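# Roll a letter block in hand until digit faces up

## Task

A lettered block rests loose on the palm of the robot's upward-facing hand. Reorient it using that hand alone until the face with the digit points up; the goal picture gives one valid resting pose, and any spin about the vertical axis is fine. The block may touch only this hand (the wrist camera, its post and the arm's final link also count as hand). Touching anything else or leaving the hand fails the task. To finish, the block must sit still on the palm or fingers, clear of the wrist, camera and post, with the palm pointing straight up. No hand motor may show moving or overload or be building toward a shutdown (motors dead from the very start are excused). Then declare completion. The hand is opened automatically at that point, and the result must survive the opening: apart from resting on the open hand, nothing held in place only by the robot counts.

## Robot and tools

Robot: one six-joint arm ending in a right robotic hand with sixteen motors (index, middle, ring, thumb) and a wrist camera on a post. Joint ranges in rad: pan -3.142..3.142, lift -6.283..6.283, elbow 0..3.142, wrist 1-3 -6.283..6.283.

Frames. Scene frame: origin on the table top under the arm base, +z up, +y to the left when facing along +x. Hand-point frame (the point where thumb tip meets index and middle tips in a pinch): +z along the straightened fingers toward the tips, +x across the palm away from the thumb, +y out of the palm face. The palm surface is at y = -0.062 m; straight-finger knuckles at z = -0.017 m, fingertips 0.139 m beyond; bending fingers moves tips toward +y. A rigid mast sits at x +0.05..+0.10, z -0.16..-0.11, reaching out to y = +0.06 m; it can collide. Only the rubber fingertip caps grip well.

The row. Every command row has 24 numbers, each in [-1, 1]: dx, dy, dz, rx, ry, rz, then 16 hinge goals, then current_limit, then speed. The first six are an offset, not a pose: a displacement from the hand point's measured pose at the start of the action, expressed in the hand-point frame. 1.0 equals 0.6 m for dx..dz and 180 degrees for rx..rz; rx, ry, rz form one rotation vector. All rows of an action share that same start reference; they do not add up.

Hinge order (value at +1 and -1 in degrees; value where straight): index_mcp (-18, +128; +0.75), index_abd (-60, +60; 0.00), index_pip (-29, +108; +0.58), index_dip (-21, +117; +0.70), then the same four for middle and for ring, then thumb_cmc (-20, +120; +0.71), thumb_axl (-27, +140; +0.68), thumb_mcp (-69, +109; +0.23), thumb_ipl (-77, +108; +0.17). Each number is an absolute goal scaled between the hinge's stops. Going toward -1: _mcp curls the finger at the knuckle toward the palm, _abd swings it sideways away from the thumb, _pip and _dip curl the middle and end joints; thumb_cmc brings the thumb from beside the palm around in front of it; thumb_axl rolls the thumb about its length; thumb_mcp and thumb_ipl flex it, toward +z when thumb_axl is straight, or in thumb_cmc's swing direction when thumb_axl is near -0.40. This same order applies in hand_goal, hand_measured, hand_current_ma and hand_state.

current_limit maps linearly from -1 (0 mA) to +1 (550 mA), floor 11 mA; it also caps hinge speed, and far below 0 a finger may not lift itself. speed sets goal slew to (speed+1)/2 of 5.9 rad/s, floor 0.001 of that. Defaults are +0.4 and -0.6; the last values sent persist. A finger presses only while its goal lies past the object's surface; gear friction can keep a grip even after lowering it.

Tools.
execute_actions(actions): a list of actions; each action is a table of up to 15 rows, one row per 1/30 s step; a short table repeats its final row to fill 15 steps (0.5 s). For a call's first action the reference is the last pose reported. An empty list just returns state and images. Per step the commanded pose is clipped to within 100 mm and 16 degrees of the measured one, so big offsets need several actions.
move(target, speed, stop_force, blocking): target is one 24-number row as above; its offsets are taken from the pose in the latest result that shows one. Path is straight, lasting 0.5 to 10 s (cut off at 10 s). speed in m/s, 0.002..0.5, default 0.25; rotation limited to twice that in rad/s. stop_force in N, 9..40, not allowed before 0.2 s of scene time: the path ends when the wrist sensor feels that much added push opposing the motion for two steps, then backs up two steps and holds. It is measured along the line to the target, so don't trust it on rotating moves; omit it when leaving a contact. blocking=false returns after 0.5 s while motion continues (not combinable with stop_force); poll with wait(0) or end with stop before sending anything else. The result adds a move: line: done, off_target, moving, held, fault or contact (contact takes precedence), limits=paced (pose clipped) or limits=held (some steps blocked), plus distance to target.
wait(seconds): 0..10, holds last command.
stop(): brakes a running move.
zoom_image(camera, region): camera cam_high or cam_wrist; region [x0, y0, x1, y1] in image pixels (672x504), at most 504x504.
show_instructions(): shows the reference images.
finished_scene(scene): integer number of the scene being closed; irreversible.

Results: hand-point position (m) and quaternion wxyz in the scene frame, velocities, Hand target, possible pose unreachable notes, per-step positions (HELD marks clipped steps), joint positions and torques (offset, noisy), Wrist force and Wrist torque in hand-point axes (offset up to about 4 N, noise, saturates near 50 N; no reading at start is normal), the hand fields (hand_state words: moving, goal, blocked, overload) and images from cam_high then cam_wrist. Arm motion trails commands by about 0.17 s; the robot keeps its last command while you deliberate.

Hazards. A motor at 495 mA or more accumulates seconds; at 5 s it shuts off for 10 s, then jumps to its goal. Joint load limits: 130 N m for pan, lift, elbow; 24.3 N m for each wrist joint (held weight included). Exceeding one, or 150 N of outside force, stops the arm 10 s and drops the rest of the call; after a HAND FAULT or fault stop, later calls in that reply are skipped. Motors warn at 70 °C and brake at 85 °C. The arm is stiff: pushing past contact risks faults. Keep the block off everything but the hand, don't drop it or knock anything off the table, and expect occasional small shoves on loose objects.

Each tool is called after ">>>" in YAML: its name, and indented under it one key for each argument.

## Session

>>> execute_actions:
  actions: []

Scene clock: 0.00 s.
end_effector_position=(+0.6149, +0.0732, +0.4571) hand_goal=(+0.046, +0.000, -0.008, +0.280, +0.046, +0.000, -0.008, +0.280, +0.046, +0.000, -0.008, +0.280, -0.104, +0.266, +0.032, -0.018) hand_measured=(+0.060, +0.000, -0.006, +0.282, +0.062, +0.000, -0.006, +0.282, +0.060, +0.000, -0.006, +0.282, -0.092, +0.270, +0.034, -0.016) hand_current_ma=(+80, +0, +13, +12, +85, +0, +13, +12, +80, +0, +13, +12, +64, +25, +11, +11) hand_state=(goal, goal, goal, goal, goal, goal, goal, goal, goal, overload, goal, goal, goal, goal, goal, goal) hand_current_limit=0.40 hand_speed=-0.60 end_effector_quat_wxyz=(+0.497, +0.460, +0.528, +0.512) end_effector_velocity=(-0.000, -0.001, +0.001) end_effector_angular_velocity=(+0.001, -0.001, -0.003)
Joint positions: [-0.146 -1.151  2.195 -4.213 -1.331 -0.054]
Joint velocities: [-0.002 -0.001  0.    -0.    -0.001  0.001]
Joint torques (N m, as the arm reports them, + toward a larger angle): no reading
Motor temperatures (°C, as the motors report them): [32 31 31 40 38 38]
Wrist force (N, on the end effector, along its own x y z axes, offset not removed): no reading
Wrist torque (N m, same axes, about the end effector's origin, offset not removed): no reading
Hand target: +0.615, +0.073, +0.457; +0.497, +0.460, +0.528, +0.512
camera_calibration (this result's frames):
cam_wrist: T_world_to_cam=[[0.069409, -0.746801, 0.661416, -0.253196], [-0.667748, -0.527358, -0.525363, 0.645985], [0.741144, -0.405195, -0.535278, -0.058812], [0, 0, 0, 1]] pos_world=[0.492518, 0.127748, 0.475363]

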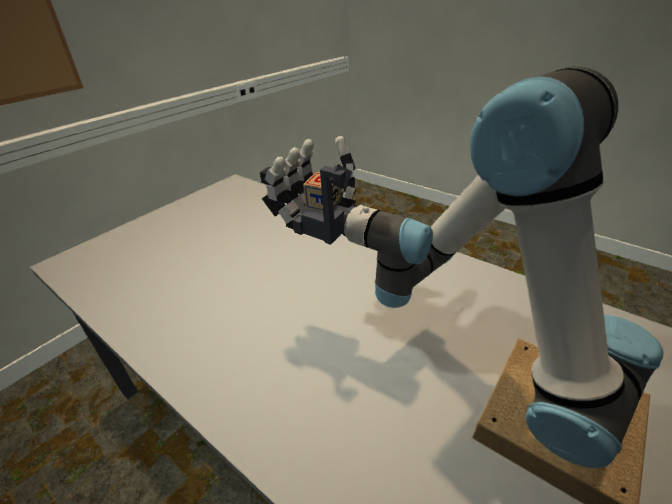

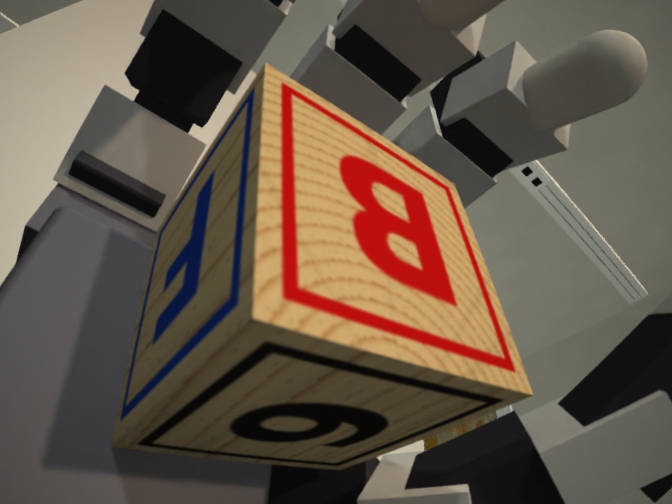

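>>> show_instructions:

Reference images for this scene: goal picture from the wrist camera place.

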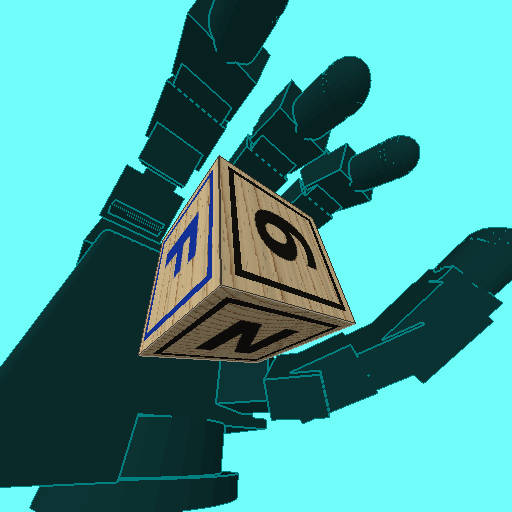

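>>> execute_actions:
  actions:
    - [[0,0,0,0,0,0,-0.1,0,0.4,0.5,-0.1,0,0.4,0.5,-0.1,0,0.4,0.5,-0.104,0.266,0.032,-0.018,0.4,-0.5]]
    - [[0,0,0,0,0,0,-0.3,0,0.4,0.5,-0.3,0,0.4,0.5,-0.3,0,0.4,0.5,-0.104,0.266,0.032,-0.018,0.4,-0.5]]

>>> move:
  target: [0,0,0,0.2,0,0,-0.4,0,0.4,0.5,-0.4,0,0.4,0.5,-0.4,0,0.4,0.5,-0.104,0.266,0.032,-0.018,0.4,-0.8]
  speed: 0.15

Scene clock: 12.30 s.
end_effector_position=(+0.6149, +0.0732, +0.4571) hand_goal=(-0.300, +0.000, +0.400, +0.500, -0.300, +0.000, +0.400, +0.500, -0.300, +0.000, +0.400, +0.500, -0.104, +0.266, +0.032, -0.018) hand_measured=(-0.292, +0.000, +0.398, +0.498, -0.292, +0.000, +0.398, +0.498, -0.292, +0.000, +0.398, +0.498, -0.092, +0.270, +0.034, -0.016) hand_current_ma=(+45, +0, -7, -14, +47, +0, -7, -13, +45, +0, -7, -13, +64, +25, +11, +11) hand_state=(goal, goal, goal, goal, goal, goal, goal, goal, goal, overload, goal, goal, goal, goal, goal, goal) hand_current_limit=0.40 hand_speed=-0.50 end_effector_quat_wxyz=(+0.497, +0.460, +0.528, +0.512) end_effector_velocity=(-0.000, -0.000, +0.001) end_effector_angular_velocity=(-0.001, -0.001, +0.001)
Joint positions: [-0.146 -1.151  2.195 -4.213 -1.331 -0.054]
Joint velocities: [-0.001 -0.001 -0.     0.001  0.002 -0.   ]
Joint torques (N m, as the arm reports them, + toward a larger angle): [  6.48 -29.75  -8.55  -2.25  -0.65  -1.48]
Motor temperatures (°C, as the motors report them): [32 31 31 40 38 38]
Wrist force (N, on the end effector, along its own x y z axes, offset not removed): [-0.9 1.0 -1.1]
Wrist torque (N m, same axes, about the end effector's origin, offset not removed): [0.09 -0.05 -0.14]
Hand target: +0.615, +0.073, +0.457; +0.497, +0.460, +0.528, +0.512
Off the commanded pose: 0.000 m, 0 deg.
Step readings (end_effector_position; steps 1 to 15: 1st action; 16 to 30: 2nd action):
0: (+0.6149, +0.0732, +0.4571)
1: (+0.6149, +0.0732, +0.4571)
2: (+0.6149, +0.0732, +0.4571)
4: (+0.6149, +0.0732, +0.4571)
8: (+0.6149, +0.0732, +0.4571)
15: (+0.6149, +0.0732, +0.4571)
16: (+0.6149, +0.0732, +0.4571)
17: (+0.6149, +0.0732, +0.4571)
19: (+0.6149, +0.0732, +0.4571)
23: (+0.6149, +0.0732, +0.4571)
30: end_effector_position above
camera_calibration (this result's frames):
cam_wrist: T_world_to_cam=[[0.0694092, -0.746801, 0.661416, -0.253196], [-0.667748, -0.527358, -0.525363, 0.645985], [0.741144, -0.405194, -0.535278, -0.058812], [0, 0, 0, 1]] pos_world=[0.492518, 0.127748, 0.475363]

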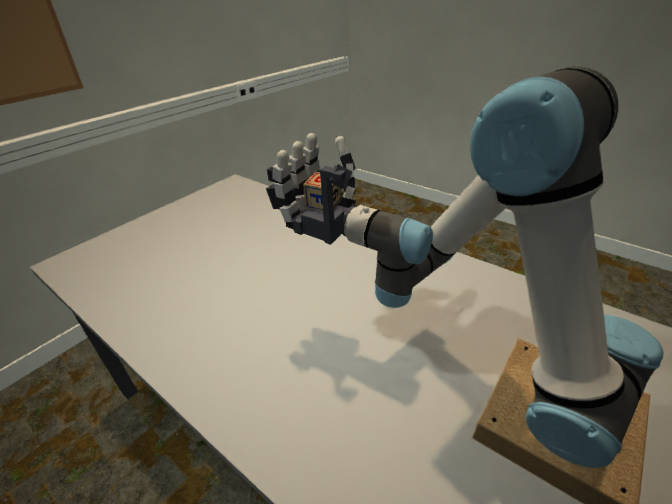

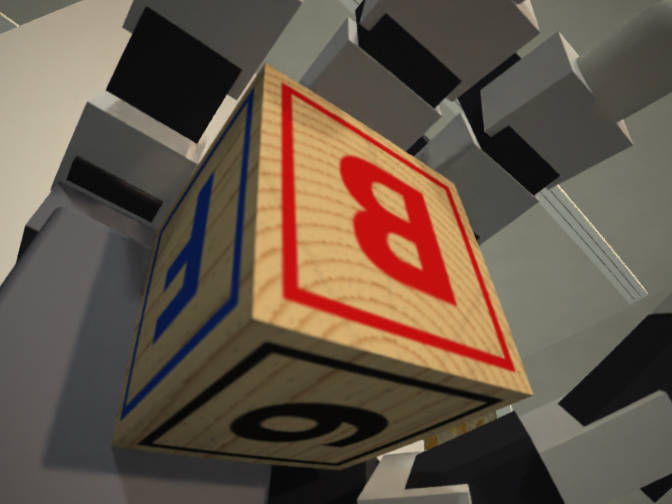

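Scene clock: 14.80 s.
end_effector_position=(+0.6149, +0.0732, +0.4574) hand_goal=(-0.400, +0.000, +0.400, +0.500, -0.400, +0.000, +0.400, +0.500, -0.400, +0.000, +0.400, +0.500, -0.104, +0.266, +0.032, -0.018) hand_measured=(-0.394, +0.000, +0.398, +0.498, -0.392, +0.000, +0.400, +0.498, -0.394, +0.000, +0.400, +0.498, -0.092, +0.270, +0.032, -0.016) hand_current_ma=(+35, +0, -6, -13, +39, +0, -5, -13, +36, +0, -4, -13, +57, +25, -5, +7) hand_state=(goal, goal, goal, goal, goal, goal, goal, goal, goal, overload, goal, goal, goal, goal, goal, goal) hand_current_limit=0.40 hand_speed=-0.80 end_effector_quat_wxyz=(+0.331, +0.591, +0.660, +0.324) end_effector_velocity=(+0.000, +0.001, -0.000) end_effector_angular_velocity=(-0.000, +0.012, +0.002)
Joint positions: [-0.128 -1.647  2.201 -3.088 -1.423 -0.176]
Joint velocities: [ 0.001 -0.005 -0.006  0.023 -0.001 -0.002]
Joint torques (N m, as the arm reports them, + toward a larger angle): [ 11.38 -24.67 -33.66  -1.98  -1.54  -2.58]
Motor temperatures (°C, as the motors report them): [32 31 31 40 38 38]
Wrist force (N, on the end effector, along its own x y z axes, offset not removed): [1.1 1.8 0.4]
Wrist torque (N m, same axes, about the end effector's origin, offset not removed): [0.28 -0.36 -0.04]
Hand target: +0.615, +0.073, +0.457; +0.331, +0.591, +0.660, +0.324
Off the commanded pose: 0.000 m, 0 deg.
move: done
camera_calibration (this result's frames):
cam_wrist: T_world_to_cam=[[0.431377, -0.723206, 0.539339, -0.421829], [-0.857148, -0.515045, -0.00506121, 0.523698], [0.281444, -0.46011, -0.842073, 0.36836], [0, 0, 0, 1]] pos_world=[0.527182, 0.134145, 0.540345]

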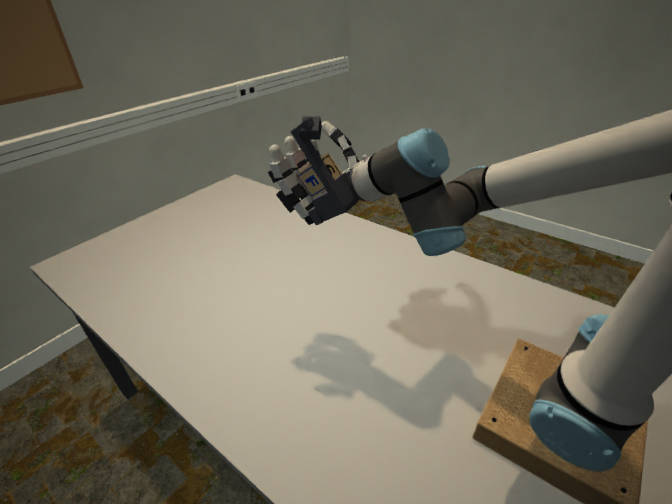

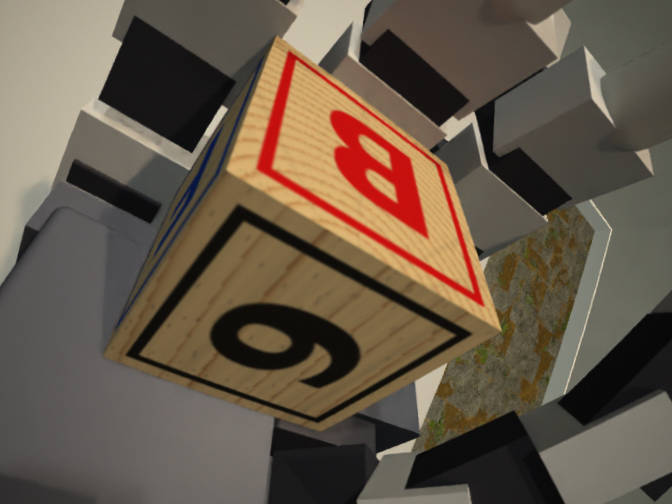

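>>> move:
  target: [0,0,0,0.12,0,0,-0.4,0,0.4,0.5,-0.4,0,0.4,0.5,-0.4,0,0.4,0.5,-0.2,0.266,0.032,-0.018,0.4,-0.8]
  speed: 0.15

>>> execute_actions:
  actions:
    - [[0,0,0,0,0,0,-0.27,0,0.4,0.5,-0.27,0,0.4,0.5,-0.27,0,0.4,0.5,-0.2,0.266,0.032,-0.018,0.4,-0.7]]
    - [[0,0,0,0,0,0,-0.14,0,0.4,0.5,-0.14,0,0.4,0.5,-0.14,0,0.4,0.5,-0.2,0.266,0.032,-0.018,0.4,-0.7]]
    - [[0,0,0,0,0,0,-0.14,0,0.4,0.5,-0.14,0,0.4,0.5,-0.14,0,0.4,0.5,-0.2,0.266,0.032,-0.018,0.4,-0.7]]

>>> zoom_image:
  camera: "cam_high"
  region: [240, 80, 400, 220]

Scene clock: 26.40 s.
end_effector_position=(+0.6149, +0.0732, +0.4575) hand_goal=(-0.400, +0.000, +0.400, +0.500, -0.400, +0.000, +0.400, +0.500, -0.400, +0.000, +0.400, +0.500, -0.200, +0.266, +0.032, -0.018) hand_measured=(-0.392, +0.000, +0.400, +0.498, -0.390, +0.000, +0.400, +0.498, -0.390, +0.000, +0.400, +0.498, -0.194, +0.270, +0.030, -0.018) hand_current_ma=(+45, +0, -1, -12, +55, +0, +0, -12, +52, +0, +1, -12, +33, +25, -14, +6) hand_state=(goal, goal, goal, goal, goal, goal, goal, goal, goal, overload, goal, goal, goal, goal, goal, goal) hand_current_limit=0.40 hand_speed=-0.80 end_effector_quat_wxyz=(+0.215, +0.642, +0.709, +0.195) end_effector_velocity=(+0.000, -0.001, +0.000) end_effector_angular_velocity=(-0.001, +0.011, -0.002)
Joint positions: [-0.094 -1.722  1.964 -2.406 -1.516 -0.19 ]
Joint velocities: [-0.001  0.001 -0.009  0.019 -0.003 -0.   ]
Joint torques (N m, as the arm reports them, + toward a larger angle): [ 10.66 -11.19 -37.01  -2.29  -1.15   2.2 ]
Motor temperatures (°C, as the motors report them): [32 31 31 40 38 38]
Wrist force (N, on the end effector, along its own x y z axes, offset not removed): [-1.0 0.7 1.6]
Wrist torque (N m, same axes, about the end effector's origin, offset not removed): [0.11 -0.15 -0.23]
Hand target: +0.615, +0.073, +0.457; +0.215, +0.642, +0.709, +0.195
Off the commanded pose: 0.000 m, 0 deg.
move: done
camera_calibration (this result's frames):
cam_wrist: T_world_to_cam=[[0.588572, -0.71929, 0.369059, -0.440874], [-0.806742, -0.492953, 0.325828, 0.339673], [-0.0524362, -0.489509, -0.87042, 0.58887], [0, 0, 0, 1]] pos_world=[0.564393, 0.138584, 0.564597]

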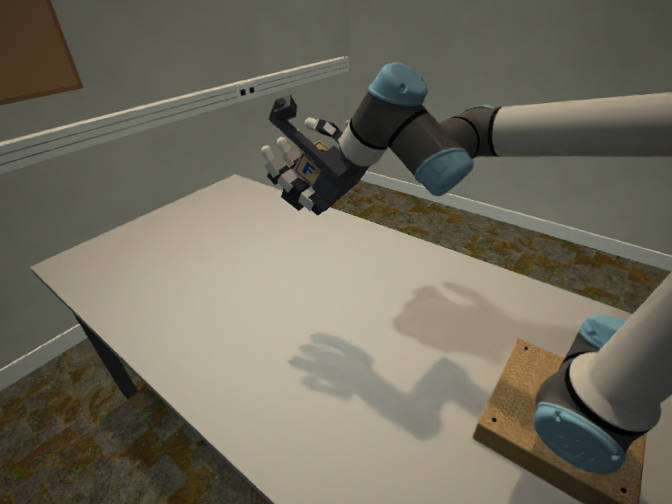

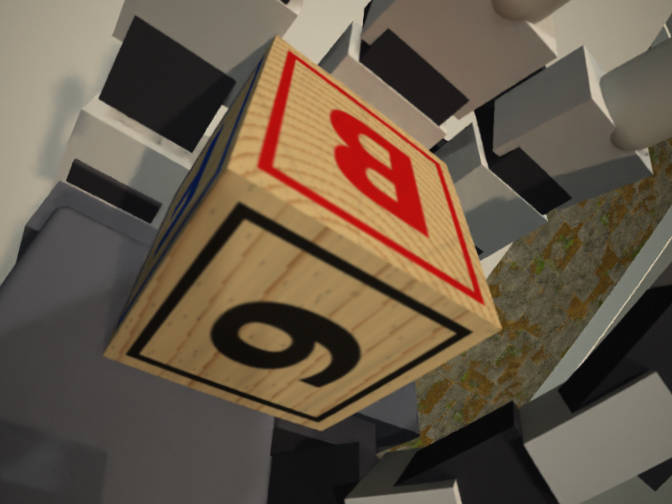

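Scene clock: 27.90 s.
end_effector_position=(+0.6149, +0.0732, +0.4575) hand_goal=(-0.140, +0.000, +0.400, +0.500, -0.140, +0.000, +0.400, +0.500, -0.140, +0.000, +0.400, +0.500, -0.200, +0.266, +0.032, -0.018) hand_measured=(-0.132, +0.000, +0.400, +0.498, -0.128, +0.000, +0.400, +0.498, -0.130, +0.000, +0.400, +0.498, -0.194, +0.270, +0.030, -0.018) hand_current_ma=(+52, +0, +3, -11, +63, +0, +4, -11, +60, +0, +4, -11, +32, +25, -14, +6) hand_state=(goal, goal, goal, goal, goal, goal, goal, goal, goal, overload, goal, goal, goal, goal, goal, goal) hand_current_limit=0.40 hand_speed=-0.70 end_effector_quat_wxyz=(+0.215, +0.642, +0.709, +0.195) end_effector_velocity=(-0.000, -0.002, +0.000) end_effector_angular_velocity=(-0.001, +0.000, -0.003)
Joint positions: [-0.094 -1.722  1.964 -2.406 -1.516 -0.19 ]
Joint velocities: [-0.002 -0.001 -0.     0.001 -0.001 -0.   ]
Joint torques (N m, as the arm reports them, + toward a larger angle): [  6.92 -14.89 -18.76  -4.42   0.74   1.42]
Motor temperatures (°C, as the motors report them): [32 31 31 40 38 38]
Wrist force (N, on the end effector, along its own x y z axes, offset not removed): [-0.3 1.5 1.7]
Wrist torque (N m, same axes, about the end effector's origin, offset not removed): [0.22 -0.12 -0.07]
Hand target: +0.615, +0.073, +0.457; +0.215, +0.642, +0.709, +0.195
Off the commanded pose: 0.000 m, 0 deg.
Step readings (end_effector_position; steps 1 to 15: 1st action; 16 to 30: 2nd action; 31 to 45: 3rd action):
0: (+0.6149, +0.0732, +0.4575)
1: (+0.6149, +0.0732, +0.4575)
2: (+0.6149, +0.0732, +0.4575)
4: (+0.6149, +0.0732, +0.4575)
8: (+0.6149, +0.0732, +0.4576)
15: (+0.6149, +0.0732, +0.4575)
16: (+0.6149, +0.0732, +0.4575)
17: (+0.6149, +0.0732, +0.4575)
19: (+0.6149, +0.0732, +0.4575)
23: (+0.6149, +0.0732, +0.4575)
30: (+0.6149, +0.0732, +0.4575)
31: (+0.6149, +0.0732, +0.4575)
32: (+0.6149, +0.0732, +0.4575)
34: (+0.6149, +0.0732, +0.4575)
38: (+0.6149, +0.0732, +0.4575)
45: end_effector_position above
camera_calibration (this result's frames):
cam_wrist: T_world_to_cam=[[0.588564, -0.719285, 0.369082, -0.440886], [-0.806747, -0.492923, 0.325862, 0.339671], [-0.0524583, -0.489547, -0.870398, 0.588871], [0, 0, 0, 1]] pos_world=[0.564409, 0.138589, 0.564589]

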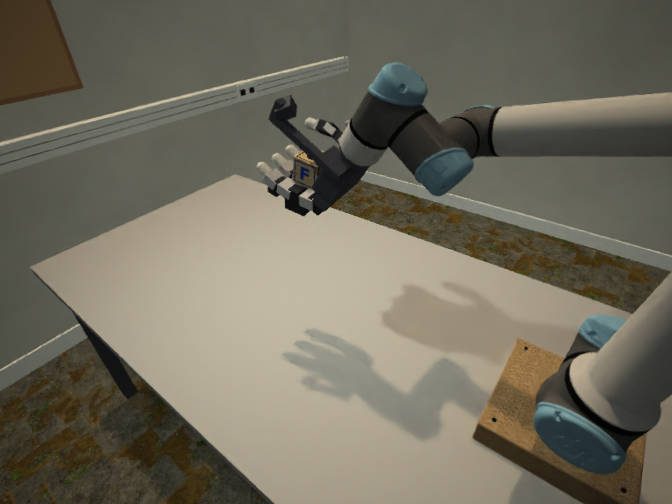

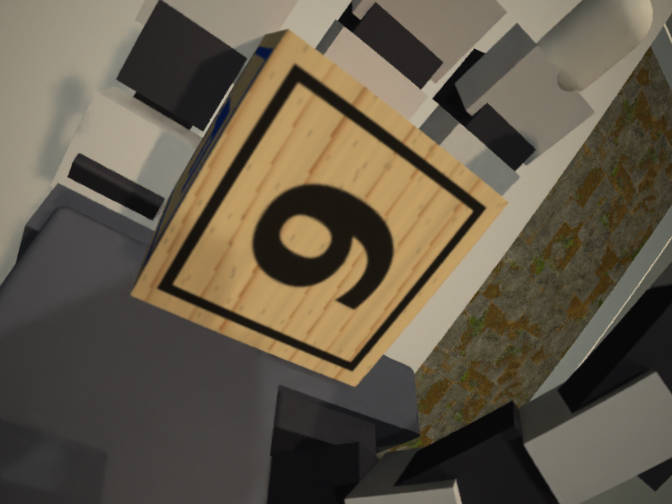

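Region (240, 80, 400, 220) of cam_high's 672x504 image, scaled by 3.150, with more detail than that image has; it fills the top 441 rows of this view, and the rest is white.

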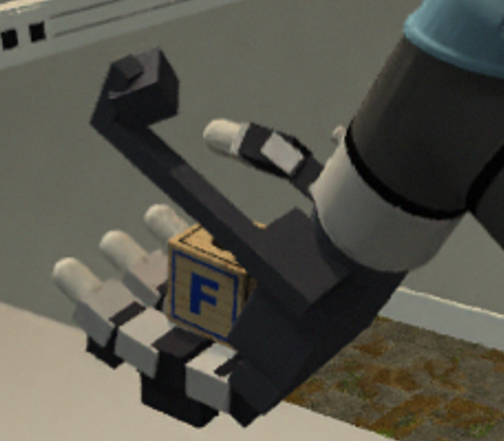

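>>> execute_actions:
  actions:
    - [[0,0,0,-0.04,0,0,-0.04,0,0.4,0.5,-0.04,0,0.4,0.5,-0.04,0,0.4,0.5,-0.2,0.266,0.032,-0.018,0.4,-0.85]]
    - [[0,0,0,-0.04,0,0,0.06,0,0.4,0.5,0.06,0,0.4,0.5,0.06,0,0.4,0.5,-0.2,0.266,0.032,-0.018,0.4,-0.85]]
    - [[0,0,0,-0.04,0,0,0.16,0,0.4,0.5,0.16,0,0.4,0.5,0.16,0,0.4,0.5,-0.2,0.266,0.032,-0.018,0.4,-0.85]]
    - [[0,0,0,-0.04,0,0,0.26,0,0.4,0.5,0.26,0,0.4,0.5,0.26,0,0.4,0.5,-0.2,0.266,0.032,-0.018,0.4,-0.85]]
    - [[0,0,0,-0.04,0,0,0.36,0,0.4,0.5,0.36,0,0.4,0.5,0.36,0,0.4,0.5,-0.2,0.266,0.032,-0.018,0.4,-0.85]]
    - [[0,0,0,-0.04,0,0,0.46,0,0.4,0.5,0.46,0,0.4,0.5,0.46,0,0.4,0.5,-0.2,0.266,0.032,-0.018,0.4,-0.85]]
    - [[0,0,0,0,0,0,0.46,0,0.4,0.5,0.46,0,0.4,0.5,0.46,0,0.4,0.5,-0.2,0.266,0.032,-0.018,0.4,-0.85]]

Scene clock: 41.67 s.
end_effector_position=(+0.6143, +0.0731, +0.4564) hand_goal=(+0.460, +0.000, +0.400, +0.500, +0.460, +0.000, +0.400, +0.500, +0.460, +0.000, +0.400, +0.500, -0.200, +0.266, +0.032, -0.018) hand_measured=(+0.468, +0.000, +0.402, +0.498, +0.472, +0.000, +0.402, +0.498, +0.470, +0.000, +0.402, +0.498, -0.196, +0.268, +0.030, -0.018) hand_current_ma=(+51, +0, +14, -9, +61, +0, +14, -9, +59, +0, +14, -9, +17, +17, -20, +1) hand_state=(goal, goal, goal, goal, goal, goal, goal, goal, goal, overload, goal, goal, goal, goal, goal, goal) hand_current_limit=0.40 hand_speed=-0.85 end_effector_quat_wxyz=(+0.432, +0.521, +0.591, +0.438) end_effector_velocity=(+0.000, +0.000, -0.001) end_effector_angular_velocity=(-0.001, +0.002, +0.000)
Joint positions: [-0.147 -1.384  2.271 -3.786 -1.351 -0.116]
Joint velocities: [ 0.001  0.001  0.001  0.    -0.001 -0.002]
Joint torques (N m, as the arm reports them, + toward a larger angle): [  0.95 -30.97  -6.62  -1.45   1.23  -2.48]
Motor temperatures (°C, as the motors report them): [32 31 31 40 38 38]
Wrist force (N, on the end effector, along its own x y z axes, offset not removed): [0.3 0.6 -0.3]
Wrist torque (N m, same axes, about the end effector's origin, offset not removed): [0.30 -0.15 -0.11]
Hand target: +0.614, +0.073, +0.456; +0.432, +0.522, +0.591, +0.438
Off the commanded pose: 0.000 m, 0 deg.
Step readings (end_effector_position; steps 1 to 15: 1st action; 16 to 30: 2nd action; 31 to 45: 3rd action; 46 to 60: 4th action; 61 to 75: 5th action; 76 to 90: 6th action; 91 to 105: 7th action):
0: (+0.6149, +0.0732, +0.4575)
1: (+0.6148, +0.0732, +0.4574)
2: (+0.6139, +0.0732, +0.4552)
4: (+0.6126, +0.0735, +0.4517)
8: (+0.6136, +0.0734, +0.4564)
15: (+0.6147, +0.0732, +0.4574)
16: (+0.6148, +0.0732, +0.4572)
17: (+0.6144, +0.0731, +0.4534)
19: (+0.6132, +0.0734, +0.4499)
23: (+0.6137, +0.0733, +0.4558)
30: (+0.6146, +0.0732, +0.4573)
31: (+0.6147, +0.0732, +0.4569)
32: (+0.6147, +0.0731, +0.4518)
34: (+0.6139, +0.0733, +0.4480)
38: (+0.6137, +0.0733, +0.4552)
45: (+0.6145, +0.0732, +0.4572)
46: (+0.6146, +0.0732, +0.4567)
47: (+0.6149, +0.0731, +0.4512)
49: (+0.6147, +0.0732, +0.4471)
53: (+0.6138, +0.0733, +0.4547)
60: (+0.6144, +0.0732, +0.4570)
61: (+0.6145, +0.0732, +0.4566)
62: (+0.6151, +0.0731, +0.4516)
64: (+0.6155, +0.0730, +0.4474)
68: (+0.6140, +0.0733, +0.4545)
75: (+0.6143, +0.0732, +0.4566)
76: (+0.6144, +0.0732, +0.4565)
77: (+0.6153, +0.0731, +0.4530)
79: (+0.6162, +0.0729, +0.4489)
83: (+0.6141, +0.0732, +0.4543)
90: (+0.6143, +0.0731, +0.4564)
91: (+0.6143, +0.0731, +0.4564)
92: (+0.6143, +0.0731, +0.4564)
94: (+0.6143, +0.0731, +0.4564)
98: (+0.6143, +0.0731, +0.4564)
105: end_effector_position above
camera_calibration (this result's frames):
cam_wrist: T_world_to_cam=[[0.231248, -0.734944, 0.637481, -0.34207], [-0.786779, -0.526699, -0.321818, 0.62531], [0.572278, -0.427137, -0.700037, 0.121796], [0, 0, 0, 1]] pos_world=[0.501383, 0.129971, 0.504561]

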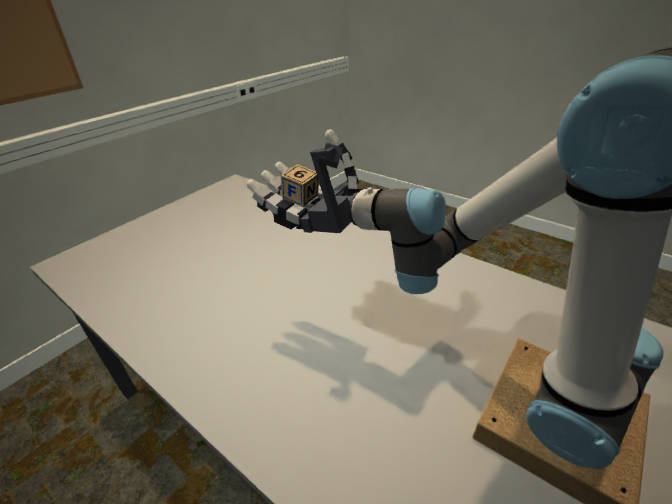

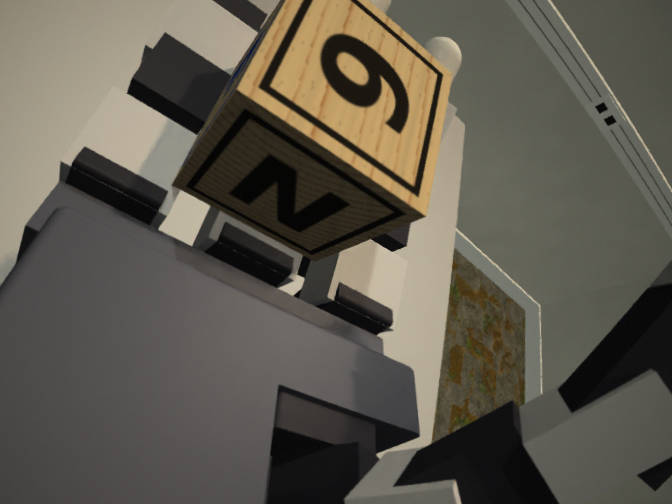

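>>> execute_actions:
  actions:
    - [[0,0,0,-0.038,0,0,0.56,0,0.45,0.55,0.56,0,0.45,0.55,0.56,0,0.45,0.55,-0.15,0.266,0.032,-0.018,0.4,-0.85]]
    - [[0,0,0,-0.038,0,0.012,0.65,0,0.5,0.6,0.65,0,0.5,0.6,0.65,0,0.5,0.6,-0.1,0.266,0.032,-0.018,0.4,-0.85]]
    - [[0,0,0,0,0,0.011,0.72,0,0.58,0.7,0.72,0,0.58,0.7,0.72,0,0.58,0.7,-0.1,0.266,0.032,-0.018,0.4,-0.85]]
    - [[0,0,0,0,0,0,0.72,0,0.58,0.7,0.72,0,0.58,0.7,0.72,0,0.58,0.7,-0.1,0.266,0.032,-0.018,0.4,-0.85]]
    - [[0,0,0,0,0,0,0.72,0,0.58,0.7,0.72,0,0.58,0.7,0.72,0,0.58,0.7,-0.1,0.266,0.032,-0.018,0.4,-0.85]]

Scene clock: 51.73 s.
end_effector_position=(+0.6142, +0.0731, +0.4561) hand_goal=(+0.720, +0.000, +0.580, +0.700, +0.720, +0.000, +0.580, +0.700, +0.720, +0.000, +0.580, +0.700, -0.100, +0.266, +0.032, -0.018) hand_measured=(+0.728, +0.000, +0.580, +0.698, +0.732, +0.000, +0.580, +0.698, +0.730, +0.000, +0.580, +0.698, -0.096, +0.268, +0.030, -0.018) hand_current_ma=(+53, +0, +3, -11, +67, +0, +3, -11, +58, +0, +3, -11, +16, +16, -17, +1) hand_state=(goal, goal, goal, goal, goal, goal, goal, goal, goal, overload, goal, goal, goal, goal, goal, goal) hand_current_limit=0.40 hand_speed=-0.85 end_effector_quat_wxyz=(+0.472, +0.487, +0.518, +0.522) end_effector_velocity=(-0.000, -0.000, +0.000) end_effector_angular_velocity=(+0.000, +0.000, -0.001)
Joint positions: [-0.13  -1.177  2.208 -4.17  -1.349  0.012]
Joint velocities: [-0. -0.  0.  0. -0.  0.]
Joint torques (N m, as the arm reports them, + toward a larger angle): [  7.77 -35.19 -23.96  -1.16  -0.73  -2.37]
Motor temperatures (°C, as the motors report them): [32 31 31 40 38 38]
Wrist force (N, on the end effector, along its own x y z axes, offset not removed): [-1.1 2.4 0.0]
Wrist torque (N m, same axes, about the end effector's origin, offset not removed): [0.36 -0.08 -0.12]
Hand target: +0.614, +0.073, +0.456; +0.472, +0.487, +0.518, +0.522
Off the commanded pose: 0.000 m, 0 deg.
Step readings (end_effector_position; steps 1 to 15: 1st action; 16 to 30: 2nd action; 31 to 45: 3rd action; 46 to 60: 4th action; 61 to 75: 5th action):
0: (+0.6143, +0.0731, +0.4564)
1: (+0.6143, +0.0731, +0.4563)
2: (+0.6155, +0.0729, +0.4543)
4: (+0.6165, +0.0728, +0.4510)
8: (+0.6143, +0.0730, +0.4548)
15: (+0.6142, +0.0731, +0.4563)
16: (+0.6143, +0.0732, +0.4563)
17: (+0.6157, +0.0732, +0.4555)
19: (+0.6164, +0.0730, +0.4530)
23: (+0.6143, +0.0732, +0.4551)
30: (+0.6142, +0.0731, +0.4561)
31: (+0.6142, +0.0731, +0.4562)
32: (+0.6142, +0.0732, +0.4562)
34: (+0.6142, +0.0731, +0.4561)
38: (+0.6142, +0.0731, +0.4561)
45: (+0.6142, +0.0731, +0.4561)
46: (+0.6142, +0.0731, +0.4561)
47: (+0.6142, +0.0731, +0.4561)
49: (+0.6142, +0.0731, +0.4561)
53: (+0.6142, +0.0731, +0.4561)
60: (+0.6142, +0.0731, +0.4561)
61: (+0.6142, +0.0731, +0.4561)
62: (+0.6142, +0.0731, +0.4561)
64: (+0.6142, +0.0731, +0.4561)
68: (+0.6142, +0.0731, +0.4561)
75: end_effector_position above
camera_calibration (this result's frames):
cam_wrist: T_world_to_cam=[[0.089784, -0.791295, 0.604807, -0.235962], [-0.687449, -0.48864, -0.537256, 0.659615], [0.720661, -0.367537, -0.587847, -0.0250338], [0, 0, 0, 1]] pos_world=[0.492678, 0.126398, 0.482378]

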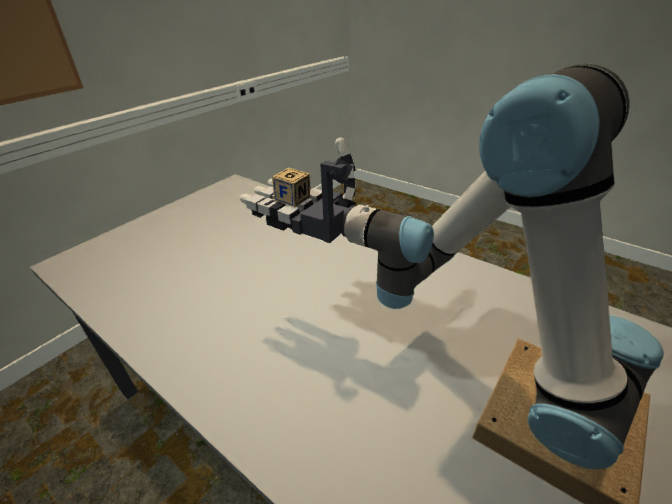

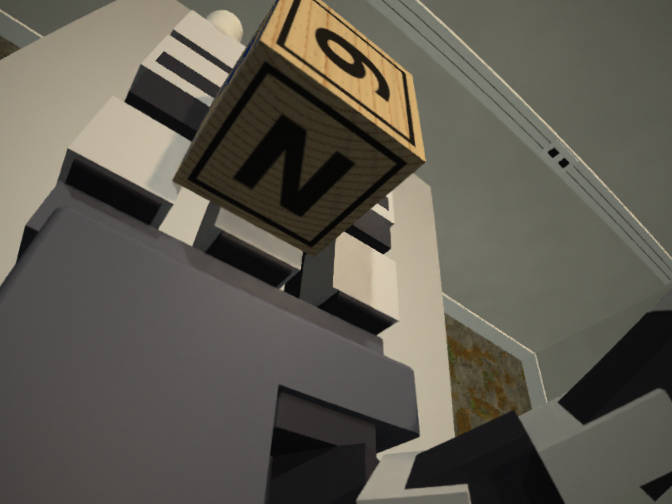

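>>> execute_actions:
  actions:
    - [[0,0,0,-0.003,0,-0.005,0.72,0,0.58,0.7,0.72,0,0.58,0.7,0.72,0,0.58,0.7,-0.1,0.266,0.032,-0.018,0.4,-0.85]]
    - [[0,0,0,0,0,0,0.72,0,0.58,0.7,0.72,0,0.58,0.7,0.72,0,0.58,0.7,-0.1,0.266,0.032,-0.018,0.4,-0.85]]

Scene clock: 59.53 s.
end_effector_position=(+0.6142, +0.0731, +0.4561) hand_goal=(+0.720, +0.000, +0.580, +0.700, +0.720, +0.000, +0.580, +0.700, +0.720, +0.000, +0.580, +0.700, -0.100, +0.266, +0.032, -0.018) hand_measured=(+0.728, +0.000, +0.580, +0.698, +0.732, +0.000, +0.580, +0.698, +0.730, +0.000, +0.580, +0.698, -0.096, +0.268, +0.030, -0.018) hand_current_ma=(+54, +0, +3, -11, +69, +0, +3, -11, +59, +0, +3, -11, +17, +16, -16, +1) hand_state=(goal, goal, goal, goal, goal, goal, goal, goal, goal, overload, goal, goal, goal, goal, goal, goal) hand_current_limit=0.40 hand_speed=-0.85 end_effector_quat_wxyz=(+0.479, +0.480, +0.519, +0.520) end_effector_velocity=(-0.000, -0.001, +0.001) end_effector_angular_velocity=(+0.001, -0.001, -0.003)
Joint positions: [-0.133 -1.168  2.204 -4.185 -1.346 -0.002]
Joint velocities: [-0.001 -0.002  0.     0.    -0.001  0.002]
Joint torques (N m, as the arm reports them, + toward a larger angle): [ -6.08 -25.72 -23.02  -2.71   0.91  -1.1 ]
Motor temperatures (°C, as the motors report them): [32 31 31 40 38 38]
Wrist force (N, on the end effector, along its own x y z axes, offset not removed): [0.3 0.6 0.1]
Wrist torque (N m, same axes, about the end effector's origin, offset not removed): [0.13 -0.19 -0.08]
Hand target: +0.614, +0.073, +0.456; +0.479, +0.480, +0.519, +0.520
Off the commanded pose: 0.000 m, 0 deg.
Step readings (end_effector_position; steps 1 to 15: 1st action; 16 to 30: 2nd action):
0: (+0.6142, +0.0731, +0.4561)
1: (+0.6142, +0.0731, +0.4561)
2: (+0.6142, +0.0732, +0.4562)
4: (+0.6142, +0.0732, +0.4562)
8: (+0.6142, +0.0732, +0.4562)
15: (+0.6142, +0.0731, +0.4561)
16: (+0.6142, +0.0731, +0.4561)
17: (+0.6142, +0.0731, +0.4561)
19: (+0.6142, +0.0731, +0.4561)
23: (+0.6142, +0.0731, +0.4561)
30: end_effector_position above
camera_calibration (this result's frames):
cam_wrist: T_world_to_cam=[[0.0832861, -0.782239, 0.617386, -0.238368], [-0.681754, -0.496593, -0.537222, 0.656684], [0.726825, -0.376162, -0.574654, -0.0341989], [0, 0, 0, 1]] pos_world=[0.492406, 0.126779, 0.480298]

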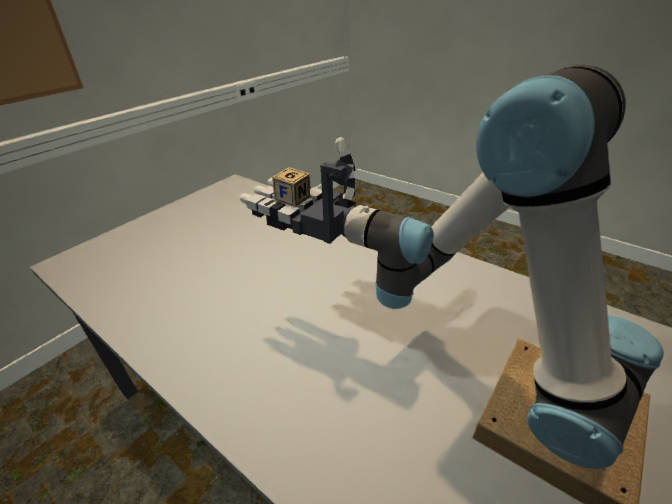

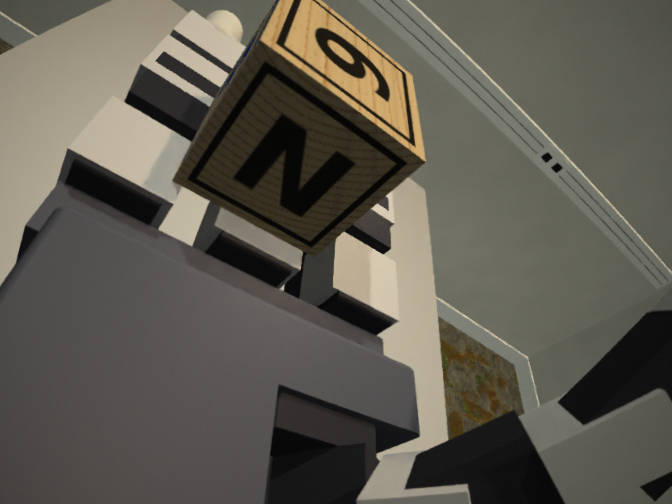

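>>> finished_scene:
  scene: 2

The scene is finished: the task was done.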